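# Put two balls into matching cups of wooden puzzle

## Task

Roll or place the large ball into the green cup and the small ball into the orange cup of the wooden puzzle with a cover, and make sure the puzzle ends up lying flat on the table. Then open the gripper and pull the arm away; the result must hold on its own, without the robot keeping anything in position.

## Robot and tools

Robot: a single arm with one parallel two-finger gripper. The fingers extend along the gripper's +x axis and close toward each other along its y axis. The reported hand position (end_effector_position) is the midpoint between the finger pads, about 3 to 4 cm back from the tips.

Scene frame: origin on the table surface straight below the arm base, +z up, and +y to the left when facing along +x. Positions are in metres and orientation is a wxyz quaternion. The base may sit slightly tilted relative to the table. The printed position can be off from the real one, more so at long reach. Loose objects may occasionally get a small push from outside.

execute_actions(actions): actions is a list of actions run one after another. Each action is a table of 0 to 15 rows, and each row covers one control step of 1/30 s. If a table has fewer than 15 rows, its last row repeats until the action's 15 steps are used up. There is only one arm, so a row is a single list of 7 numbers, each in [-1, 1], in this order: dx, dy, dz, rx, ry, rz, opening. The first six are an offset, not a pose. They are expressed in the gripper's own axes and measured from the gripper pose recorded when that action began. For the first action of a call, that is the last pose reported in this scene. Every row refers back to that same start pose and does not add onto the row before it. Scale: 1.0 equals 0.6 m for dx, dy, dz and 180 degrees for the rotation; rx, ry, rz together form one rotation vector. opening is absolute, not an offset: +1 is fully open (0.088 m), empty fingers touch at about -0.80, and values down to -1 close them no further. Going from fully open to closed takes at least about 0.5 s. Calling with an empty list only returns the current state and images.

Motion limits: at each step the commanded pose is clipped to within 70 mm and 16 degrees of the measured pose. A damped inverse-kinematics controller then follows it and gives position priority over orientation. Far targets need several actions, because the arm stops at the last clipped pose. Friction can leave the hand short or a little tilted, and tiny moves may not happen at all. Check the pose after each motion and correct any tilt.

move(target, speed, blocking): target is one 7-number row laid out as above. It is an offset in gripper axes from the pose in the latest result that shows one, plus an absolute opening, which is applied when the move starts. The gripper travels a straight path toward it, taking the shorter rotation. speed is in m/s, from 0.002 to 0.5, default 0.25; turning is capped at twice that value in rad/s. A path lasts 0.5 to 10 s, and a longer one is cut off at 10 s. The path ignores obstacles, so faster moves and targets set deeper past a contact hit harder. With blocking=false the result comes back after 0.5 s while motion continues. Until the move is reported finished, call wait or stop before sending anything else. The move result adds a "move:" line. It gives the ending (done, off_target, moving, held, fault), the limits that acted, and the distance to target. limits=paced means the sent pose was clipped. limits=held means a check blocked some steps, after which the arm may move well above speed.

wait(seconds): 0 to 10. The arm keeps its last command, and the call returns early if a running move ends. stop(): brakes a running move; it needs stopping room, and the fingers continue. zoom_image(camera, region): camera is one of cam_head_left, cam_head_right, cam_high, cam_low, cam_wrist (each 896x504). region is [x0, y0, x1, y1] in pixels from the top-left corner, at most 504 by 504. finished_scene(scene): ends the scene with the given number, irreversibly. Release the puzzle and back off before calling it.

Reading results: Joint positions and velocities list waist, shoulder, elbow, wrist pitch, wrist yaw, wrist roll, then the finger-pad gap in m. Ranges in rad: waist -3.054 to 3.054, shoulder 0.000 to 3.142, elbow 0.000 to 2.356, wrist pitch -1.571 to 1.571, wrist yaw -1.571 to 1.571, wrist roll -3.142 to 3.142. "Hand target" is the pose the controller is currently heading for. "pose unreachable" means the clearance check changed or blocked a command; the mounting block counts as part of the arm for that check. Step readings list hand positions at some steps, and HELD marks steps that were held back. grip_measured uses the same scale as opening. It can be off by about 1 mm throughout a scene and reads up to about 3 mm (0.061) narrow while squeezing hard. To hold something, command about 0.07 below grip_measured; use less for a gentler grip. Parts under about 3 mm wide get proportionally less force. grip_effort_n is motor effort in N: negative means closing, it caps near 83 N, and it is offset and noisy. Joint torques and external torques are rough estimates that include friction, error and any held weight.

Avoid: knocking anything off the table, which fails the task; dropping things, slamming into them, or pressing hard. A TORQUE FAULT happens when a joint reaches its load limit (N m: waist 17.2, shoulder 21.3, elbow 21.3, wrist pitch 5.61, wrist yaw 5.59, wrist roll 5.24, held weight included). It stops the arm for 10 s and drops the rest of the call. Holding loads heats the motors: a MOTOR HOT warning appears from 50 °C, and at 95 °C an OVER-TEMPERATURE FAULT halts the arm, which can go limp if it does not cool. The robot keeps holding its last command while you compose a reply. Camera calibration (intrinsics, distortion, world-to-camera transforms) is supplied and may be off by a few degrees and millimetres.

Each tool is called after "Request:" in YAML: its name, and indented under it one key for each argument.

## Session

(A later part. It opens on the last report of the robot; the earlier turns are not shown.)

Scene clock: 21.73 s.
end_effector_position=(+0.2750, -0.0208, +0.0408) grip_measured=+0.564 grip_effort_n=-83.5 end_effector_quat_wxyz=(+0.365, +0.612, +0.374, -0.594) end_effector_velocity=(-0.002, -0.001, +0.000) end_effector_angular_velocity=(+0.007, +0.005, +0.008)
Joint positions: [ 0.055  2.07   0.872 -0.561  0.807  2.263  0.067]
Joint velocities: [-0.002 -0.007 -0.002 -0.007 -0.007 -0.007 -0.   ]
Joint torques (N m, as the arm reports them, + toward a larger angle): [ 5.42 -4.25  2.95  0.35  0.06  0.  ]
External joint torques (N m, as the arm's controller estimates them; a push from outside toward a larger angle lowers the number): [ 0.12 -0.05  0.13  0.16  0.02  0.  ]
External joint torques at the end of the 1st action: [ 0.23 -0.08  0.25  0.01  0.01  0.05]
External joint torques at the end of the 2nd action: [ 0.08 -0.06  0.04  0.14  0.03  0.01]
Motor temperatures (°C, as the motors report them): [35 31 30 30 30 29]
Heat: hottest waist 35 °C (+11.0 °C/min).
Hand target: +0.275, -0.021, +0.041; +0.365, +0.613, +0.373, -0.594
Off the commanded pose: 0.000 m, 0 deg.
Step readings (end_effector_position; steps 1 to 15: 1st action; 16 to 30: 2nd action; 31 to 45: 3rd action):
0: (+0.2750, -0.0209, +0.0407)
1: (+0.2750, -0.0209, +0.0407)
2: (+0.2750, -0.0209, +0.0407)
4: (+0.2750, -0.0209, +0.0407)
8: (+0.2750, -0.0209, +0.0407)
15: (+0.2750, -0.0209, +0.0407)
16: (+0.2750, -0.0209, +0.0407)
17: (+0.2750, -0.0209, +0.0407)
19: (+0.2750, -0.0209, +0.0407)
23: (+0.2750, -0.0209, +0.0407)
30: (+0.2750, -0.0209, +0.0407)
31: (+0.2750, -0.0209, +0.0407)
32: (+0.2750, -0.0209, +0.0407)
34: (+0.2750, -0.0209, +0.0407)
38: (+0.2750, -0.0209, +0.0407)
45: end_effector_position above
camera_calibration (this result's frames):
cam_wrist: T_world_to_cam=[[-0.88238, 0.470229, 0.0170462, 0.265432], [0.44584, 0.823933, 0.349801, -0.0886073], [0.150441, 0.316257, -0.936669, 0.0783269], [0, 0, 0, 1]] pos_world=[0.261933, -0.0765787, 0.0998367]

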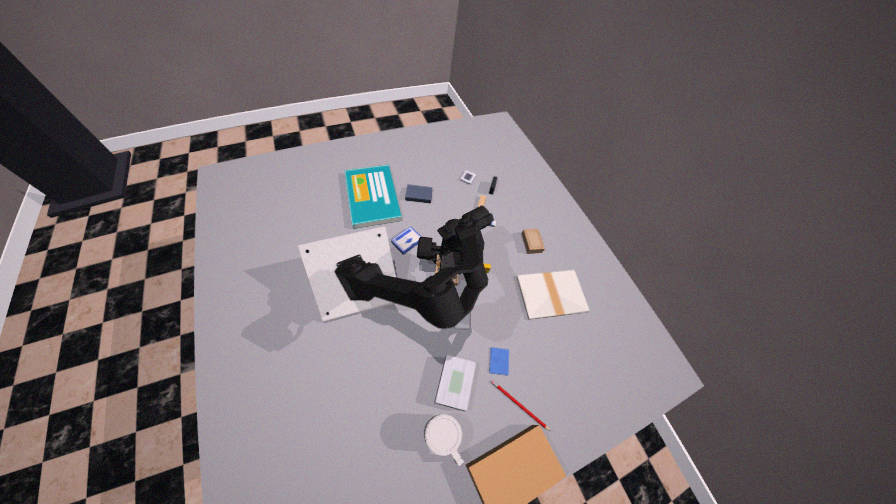

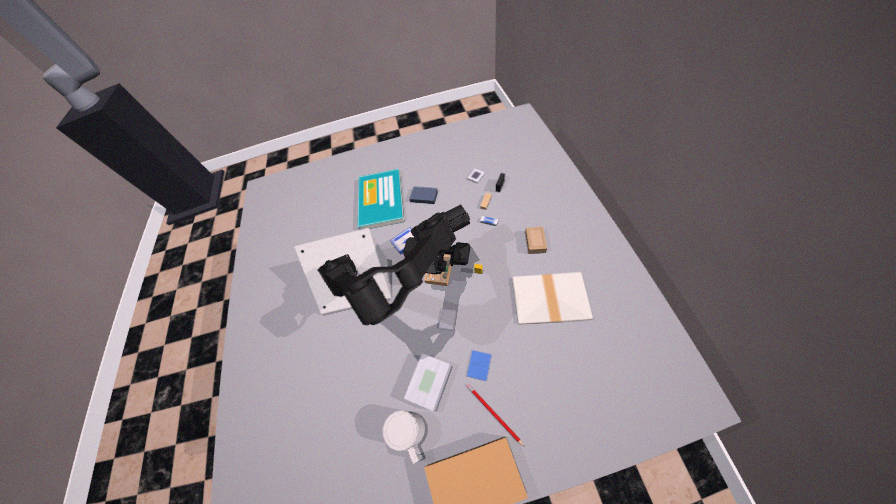

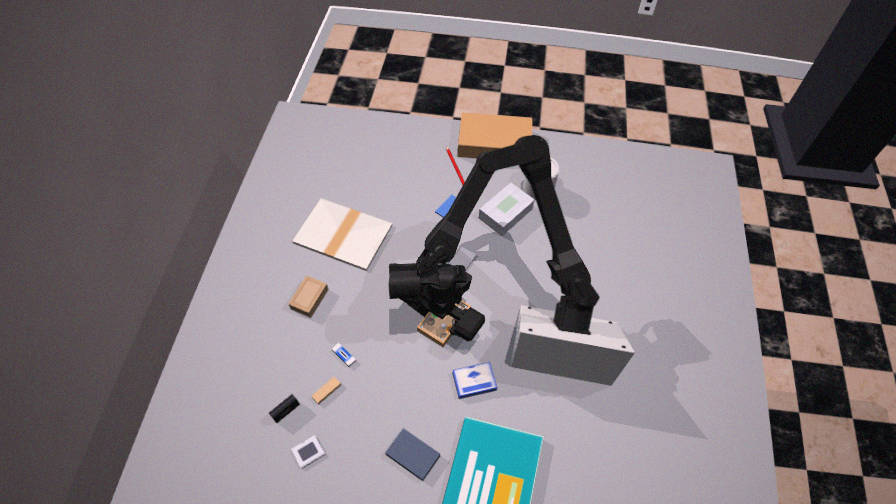

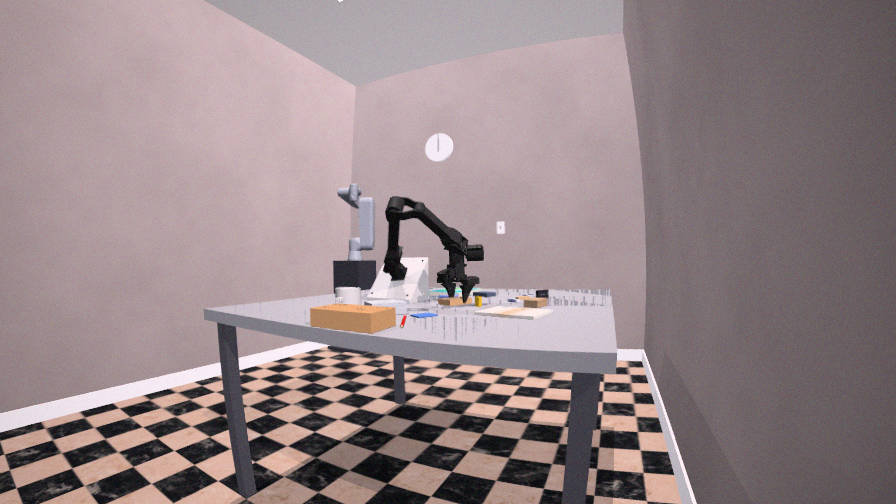

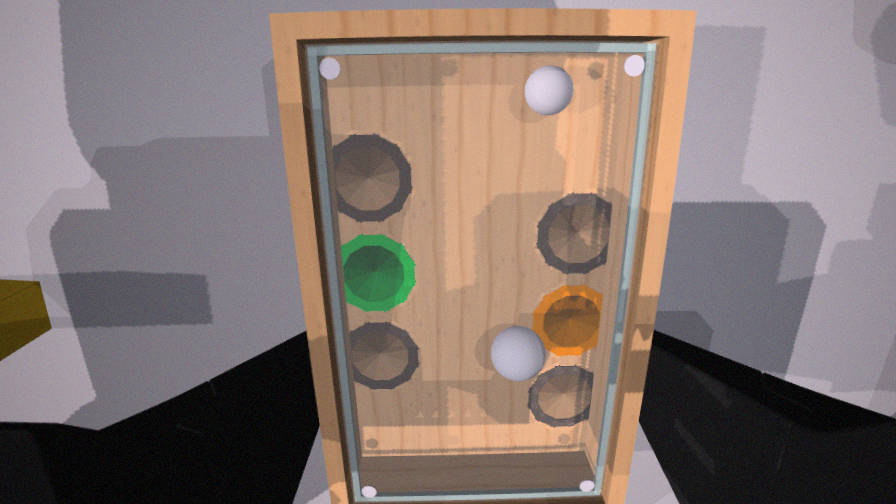

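Request:
move:
  target: [-0.038, 0.0, 0.0, 0.0, 0.003, -0.003, 0.50]
  speed: 0.03

Scene clock: 26.60 s.
end_effector_position=(+0.2709, -0.0214, +0.0586) grip_measured=+0.564 grip_effort_n=-83.5 end_effector_quat_wxyz=(+0.363, +0.606, +0.382, -0.596) end_effector_velocity=(-0.002, -0.001, +0.002) end_effector_angular_velocity=(+0.004, +0.008, +0.018)
Joint positions: [ 0.099  2.045  0.906 -0.687  0.787  2.332  0.067]
Joint velocities: [ 0.002 -0.007  0.002 -0.022 -0.007 -0.007 -0.   ]
Joint torques (N m, as the arm reports them, + toward a larger angle): [ 6.17 -5.37  4.02  0.16 -0.14  0.18]
External joint torques (N m, as the arm's controller estimates them; a push from outside toward a larger angle lowers the number): [ 0.87 -1.24  0.93 -0.02 -0.17  0.18]
Motor temperatures (°C, as the motors report them): [35 31 30 30 30 29]
Heat: hottest waist 35 °C (+9.0 °C/min).
Hand target: +0.275, -0.022, +0.064; +0.360, +0.614, +0.378, -0.592
Off the commanded pose: 0.006 m, 1 deg.
move: done
camera_calibration (this result's frames):
cam_wrist: T_world_to_cam=[[-0.886888, 0.460611, 0.0355927, 0.261766], [0.443295, 0.826789, 0.346278, -0.0916255], [0.130072, 0.322888, -0.937456, 0.101521], [0, 0, 0, 1]] pos_world=[0.259569, -0.0775974, 0.117583]

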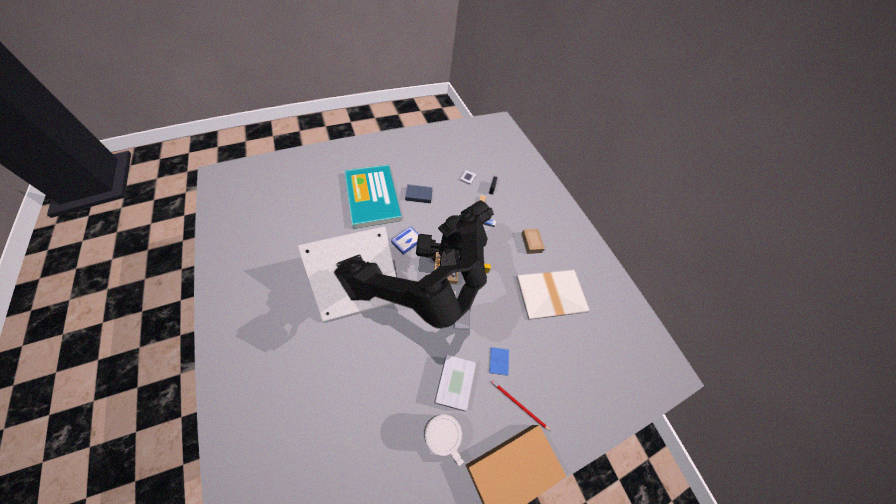

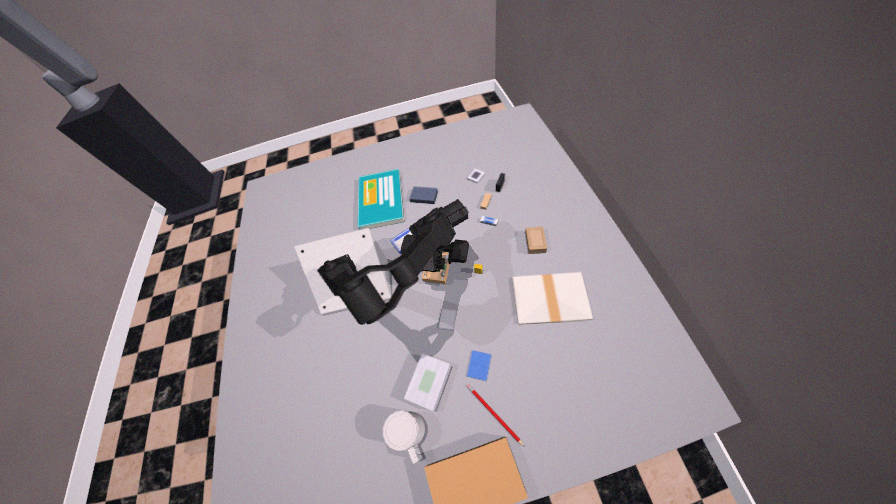

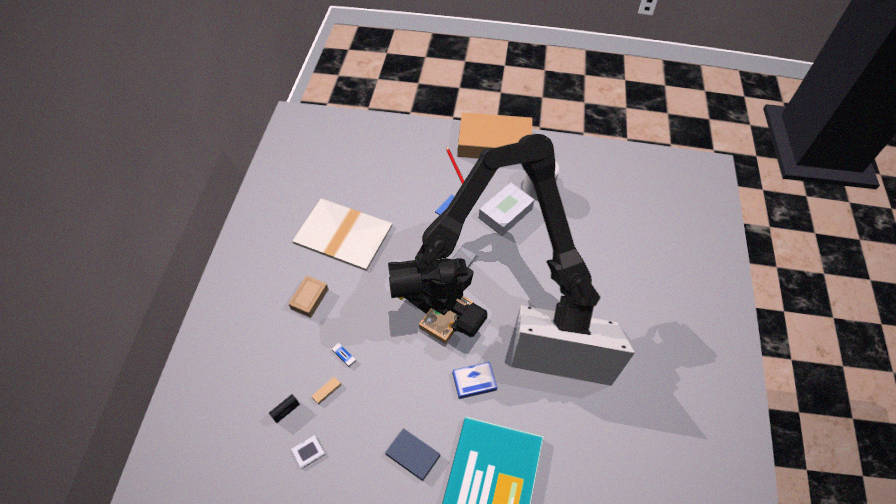

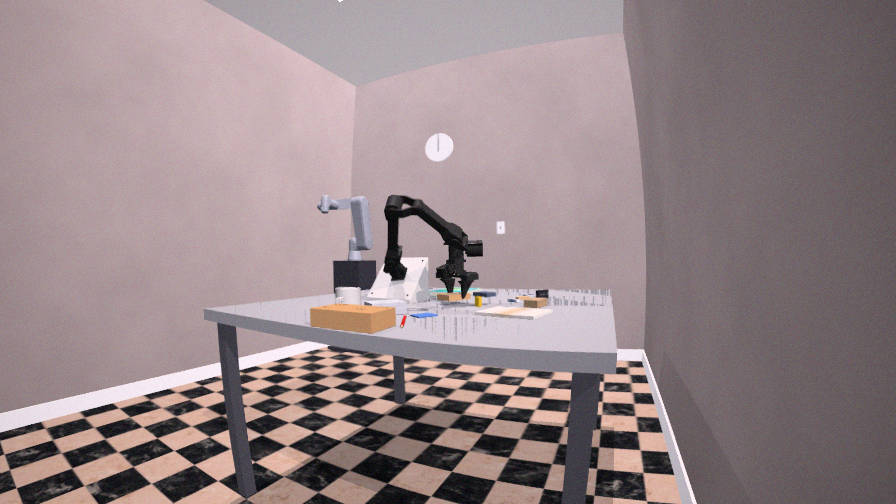

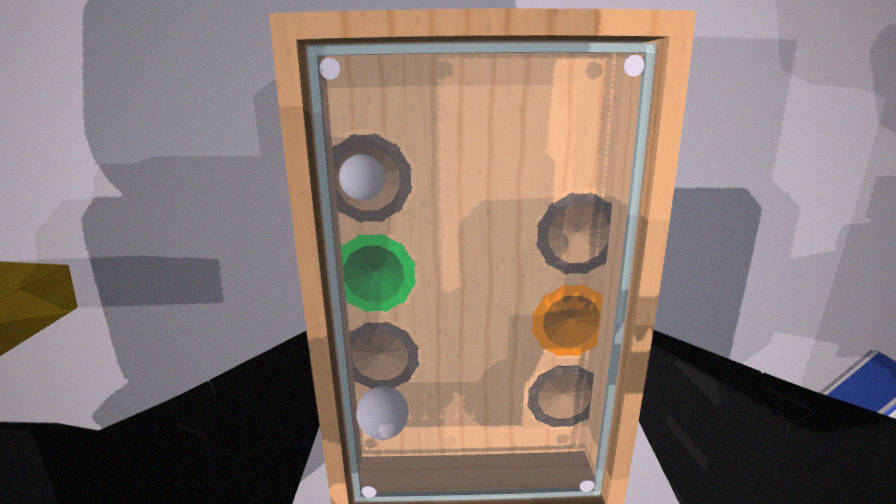

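Request:
move:
  target: [-0.045, 0.0, 0.0, 0.0, -0.0094, 0.0, 0.50]
  speed: 0.05

Scene clock: 30.80 s.
end_effector_position=(+0.2682, -0.0229, +0.0818) grip_measured=+0.564 grip_effort_n=-83.5 end_effector_quat_wxyz=(+0.369, +0.593, +0.379, -0.607) end_effector_velocity=(-0.001, -0.001, +0.002) end_effector_angular_velocity=(+0.003, +0.009, +0.018)
Joint positions: [ 0.164  2.045  0.972 -0.861  0.786  2.445  0.067]
Joint velocities: [ 0.002 -0.002  0.007 -0.022 -0.007 -0.007 -0.   ]
Joint torques (N m, as the arm reports them, + toward a larger angle): [ 6.07 -4.54  4.43  0.11 -0.01  0.18]
External joint torques (N m, as the arm's controller estimates them; a push from outside toward a larger angle lowers the number): [ 0.81 -0.51  1.13 -0.01 -0.04  0.18]
Motor temperatures (°C, as the motors report them): [36 31 31 30 30 29]
Heat: hottest waist 36 °C (+9.7 °C/min).
Hand target: +0.271, -0.022, +0.086; +0.369, +0.598, +0.376, -0.605
Off the commanded pose: 0.005 m, 1 deg.
move: done
camera_calibration (this result's frames):
cam_wrist: T_world_to_cam=[[-0.88914, 0.455673, 0.042334, 0.259195], [0.44506, 0.839464, 0.311804, -0.0945718], [0.106543, 0.296079, -0.949203, 0.130776], [0, 0, 0, 1]] pos_world=[0.258617, -0.0774386, 0.142648]

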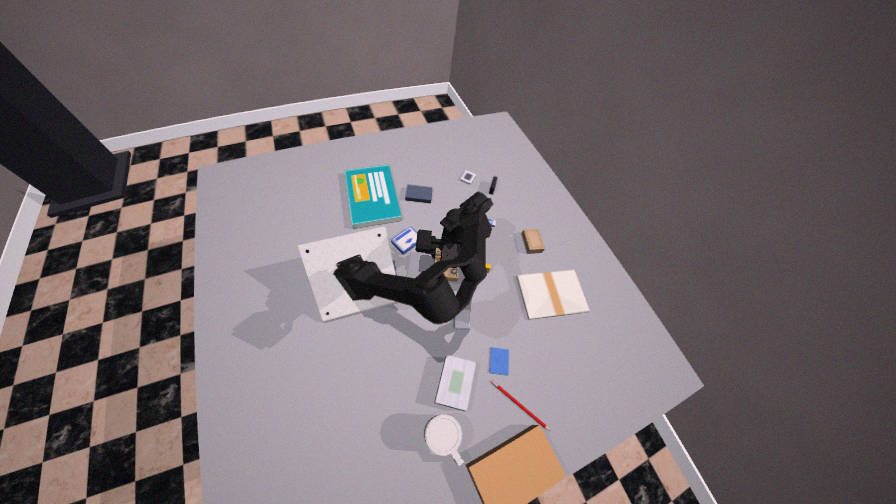

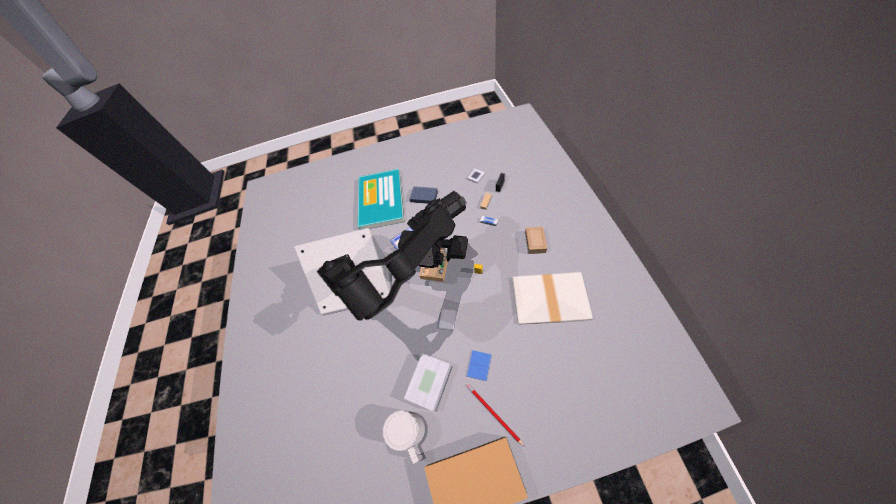

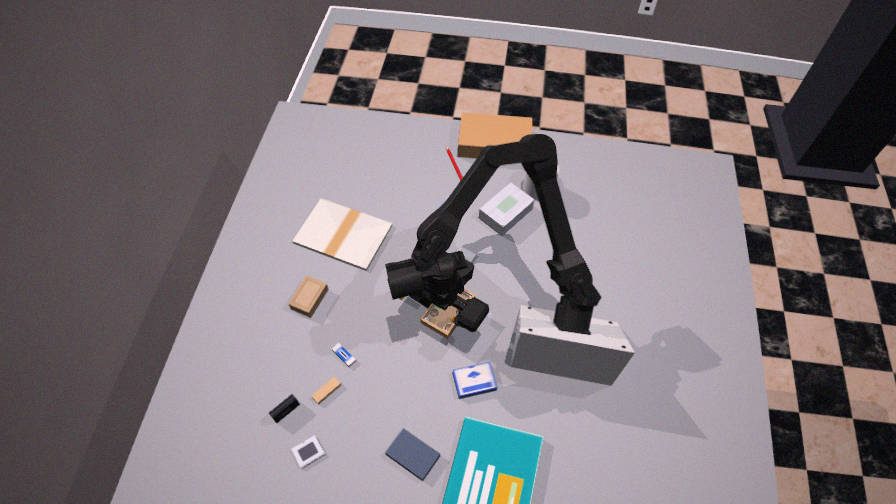

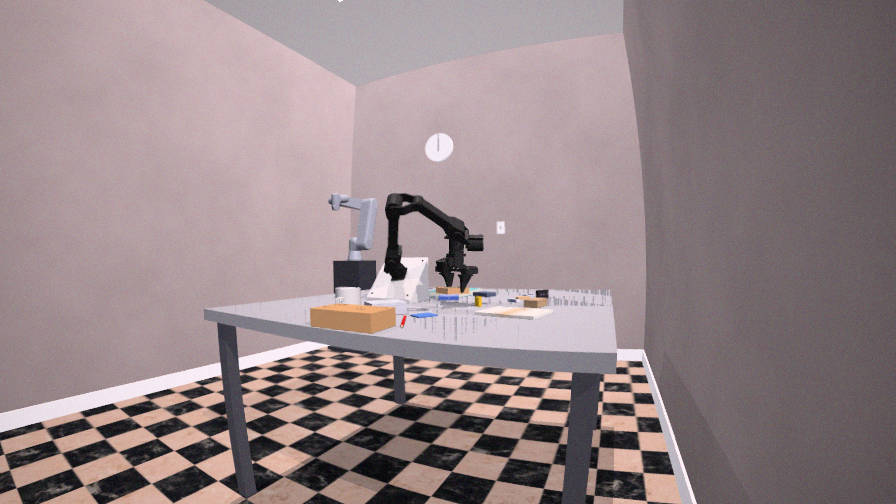

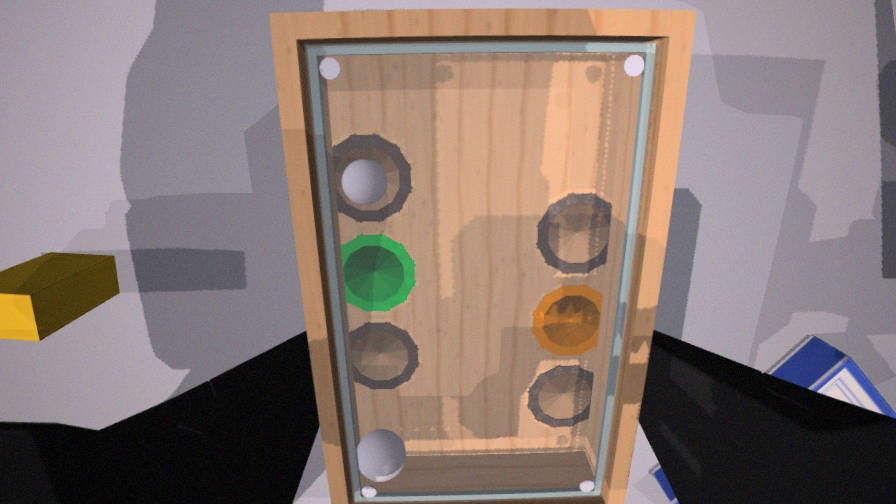

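Request:
execute_actions:
  actions:
    - [[0,0,0,0,0.004,0.003,0.5],[0,0,0,0,0.012,0.008,0.5],[0,0,0,0,0.022,0.014,0.5],[0,0,0,0,0.033,0.020,0.5],[0,0,0,0,0.043,0.025,0.5],[0,0,0,0,0.051,0.029,0.5],[0,0,0,0,0.0555,0.0315,0.5],[0,0,0,0,0.0567,0.0319,0.5]]

Request:
wait:
  seconds: 0.5

Scene clock: 32.17 s.
end_effector_position=(+0.2683, -0.0227, +0.0811) grip_measured=+0.564 grip_effort_n=-83.5 end_effector_quat_wxyz=(+0.364, +0.654, +0.379, -0.544) end_effector_velocity=(-0.013, +0.003, -0.006) end_effector_angular_velocity=(+0.075, -0.063, +0.068)
Joint positions: [ 0.143  1.886  0.803 -0.594  0.742  2.255  0.067]
Joint velocities: [-0.027 -0.105 -0.134  0.154 -0.066 -0.168  0.   ]
Joint torques (N m, as the arm reports them, + toward a larger angle): [ 4.93 -4.64  3.12  0.73 -0.18 -0.18]
External joint torques (N m, as the arm's controller estimates them; a push from outside toward a larger angle lowers the number): [ 0.14 -1.18 -0.32  0.37 -0.18 -0.17]
Motor temperatures (°C, as the motors report them): [36 31 31 30 30 29]
Heat: hottest waist 36 °C (+9.3 °C/min).
Hand target: +0.268, -0.023, +0.082; +0.363, +0.662, +0.381, -0.534
Off the commanded pose: 0.001 m, 2 deg.
Step readings (end_effector_position):
0: (+0.2682, -0.0230, +0.0821)
1: (+0.2682, -0.0230, +0.0821)
2: (+0.2687, -0.0226, +0.0820)
4: (+0.2698, -0.0214, +0.0814)
8: (+0.2684, -0.0219, +0.0812)
15: end_effector_position above
camera_calibration (this result's frames):
cam_wrist: T_world_to_cam=[[-0.886731, 0.460386, -0.0418723, 0.265556], [0.393157, 0.798677, 0.455569, -0.0931577], [0.24318, 0.387504, -0.889215, 0.0905789], [0, 0, 0, 1]] pos_world=[0.250075, -0.0829551, 0.134103]

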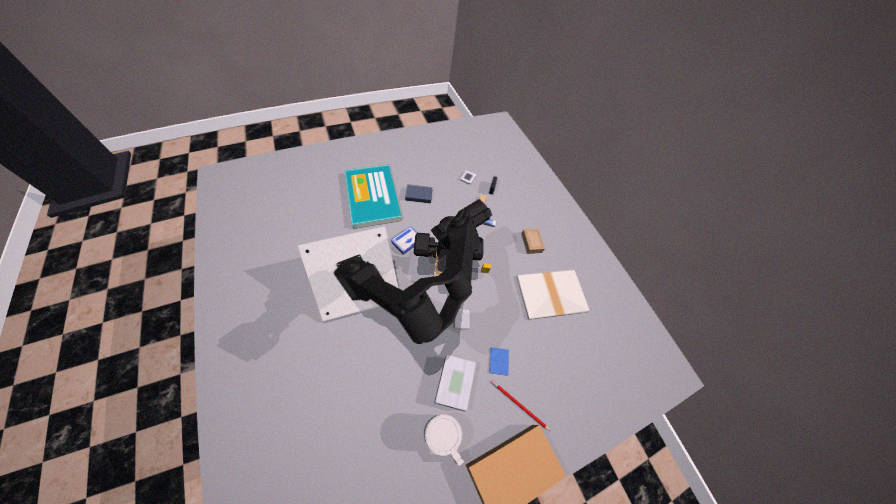

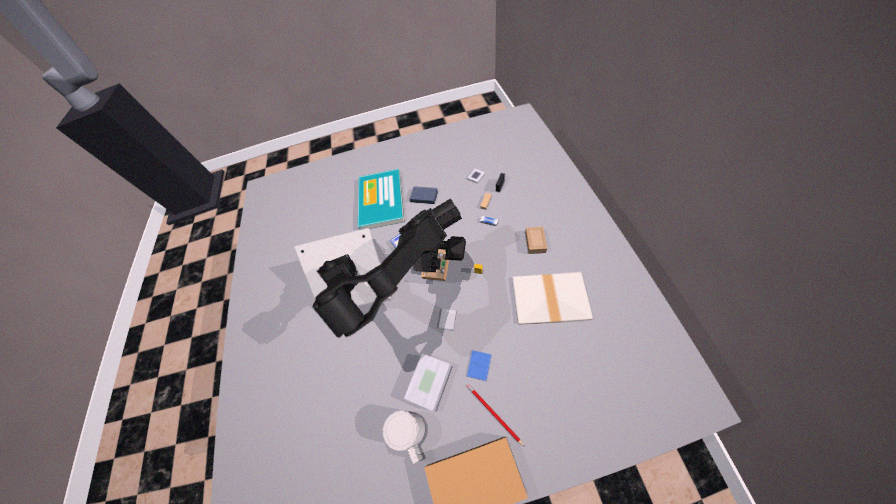

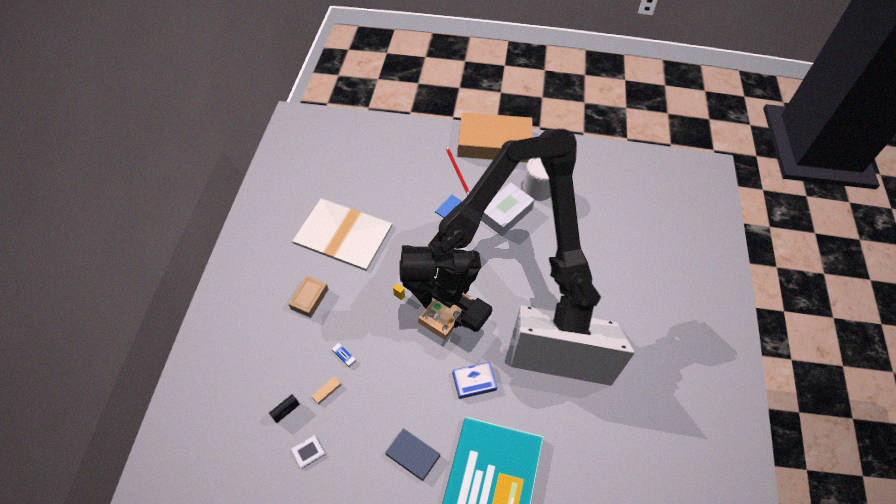

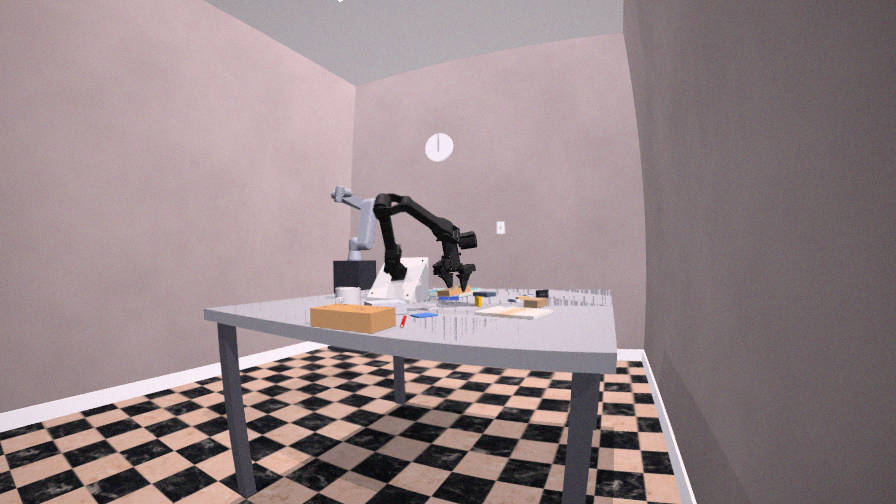

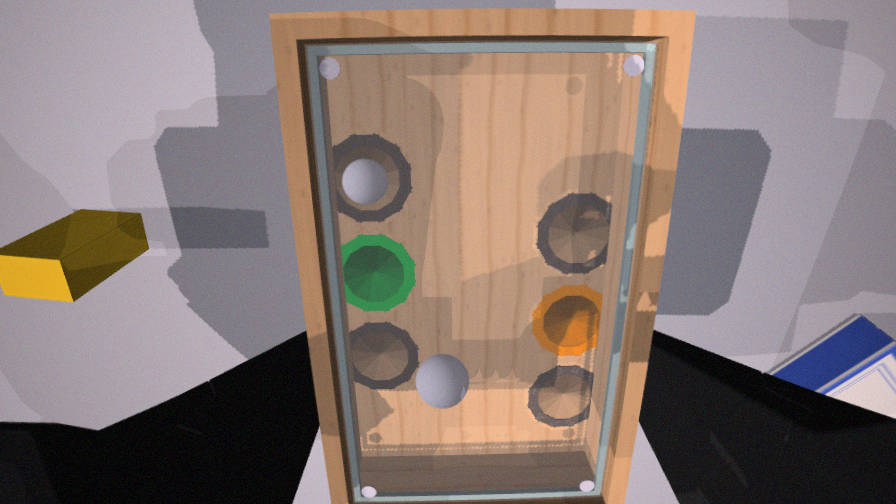

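Scene clock: 32.67 s.
end_effector_position=(+0.2684, -0.0224, +0.0809) grip_measured=+0.564 grip_effort_n=-83.5 end_effector_quat_wxyz=(+0.364, +0.659, +0.380, -0.537) end_effector_velocity=(-0.001, +0.000, -0.000) end_effector_angular_velocity=(+0.006, -0.004, +0.016)
Joint positions: [ 0.141  1.873  0.787 -0.568  0.736  2.236  0.067]
Joint velocities: [-0.002 -0.007 -0.007  0.007 -0.007 -0.022 -0.   ]
Joint torques (N m, as the arm reports them, + toward a larger angle): [ 4.75 -4.65  3.08  0.73 -0.19 -0.18]
External joint torques (N m, as the arm's controller estimates them; a push from outside toward a larger angle lowers the number): [ 0.   -1.14 -0.45  0.33 -0.19 -0.17]
Motor temperatures (°C, as the motors report them): [36 31 31 30 30 29]
Heat: hottest waist 36 °C (+9.2 °C/min).
Hand target: +0.268, -0.023, +0.082; +0.363, +0.662, +0.381, -0.534
Off the commanded pose: 0.001 m, 1 deg.
wait: 0.50 s; at rest by 0.23 s
camera_calibration (this result's frames):
cam_wrist: T_world_to_cam=[[-0.887017, 0.459054, -0.0497066, 0.266107], [0.385177, 0.795009, 0.468614, -0.0923175], [0.254636, 0.396523, -0.882004, 0.0868245], [0, 0, 0, 1]] pos_world=[0.249492, -0.0831921, 0.133068]

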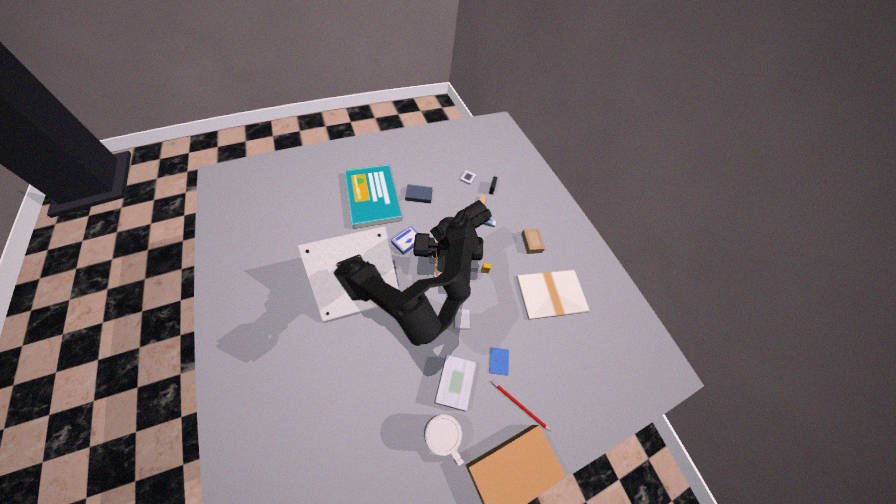

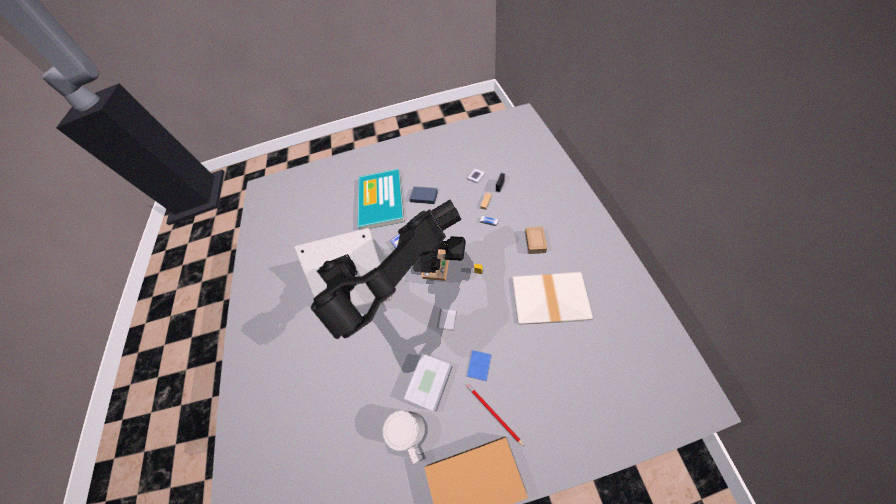

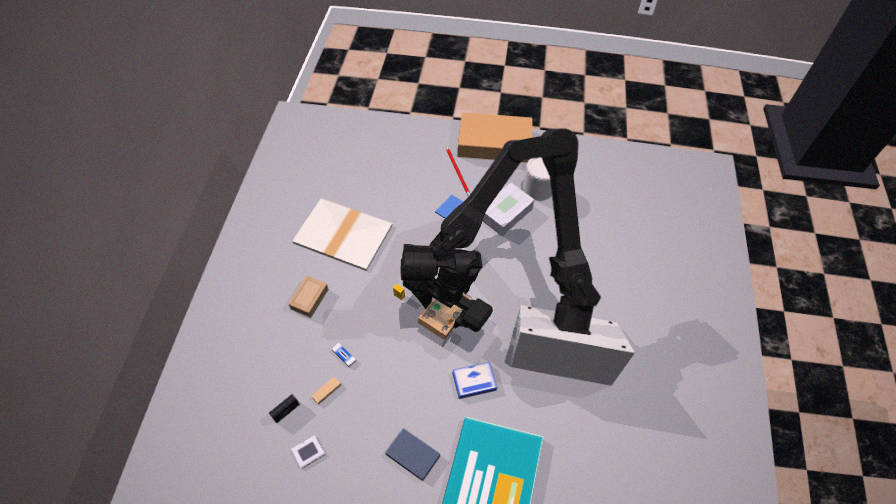

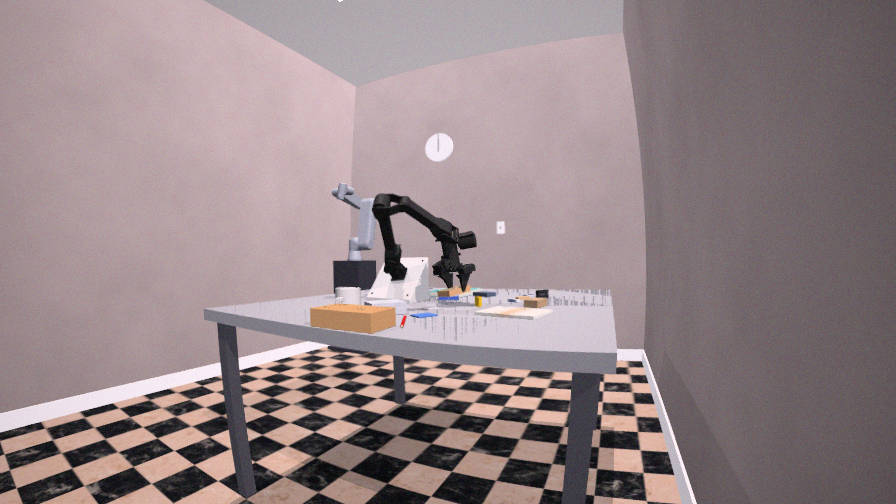

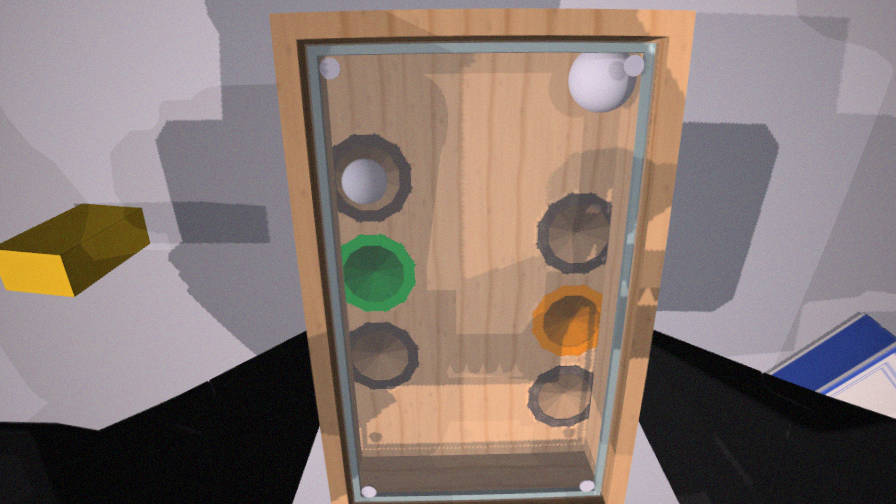

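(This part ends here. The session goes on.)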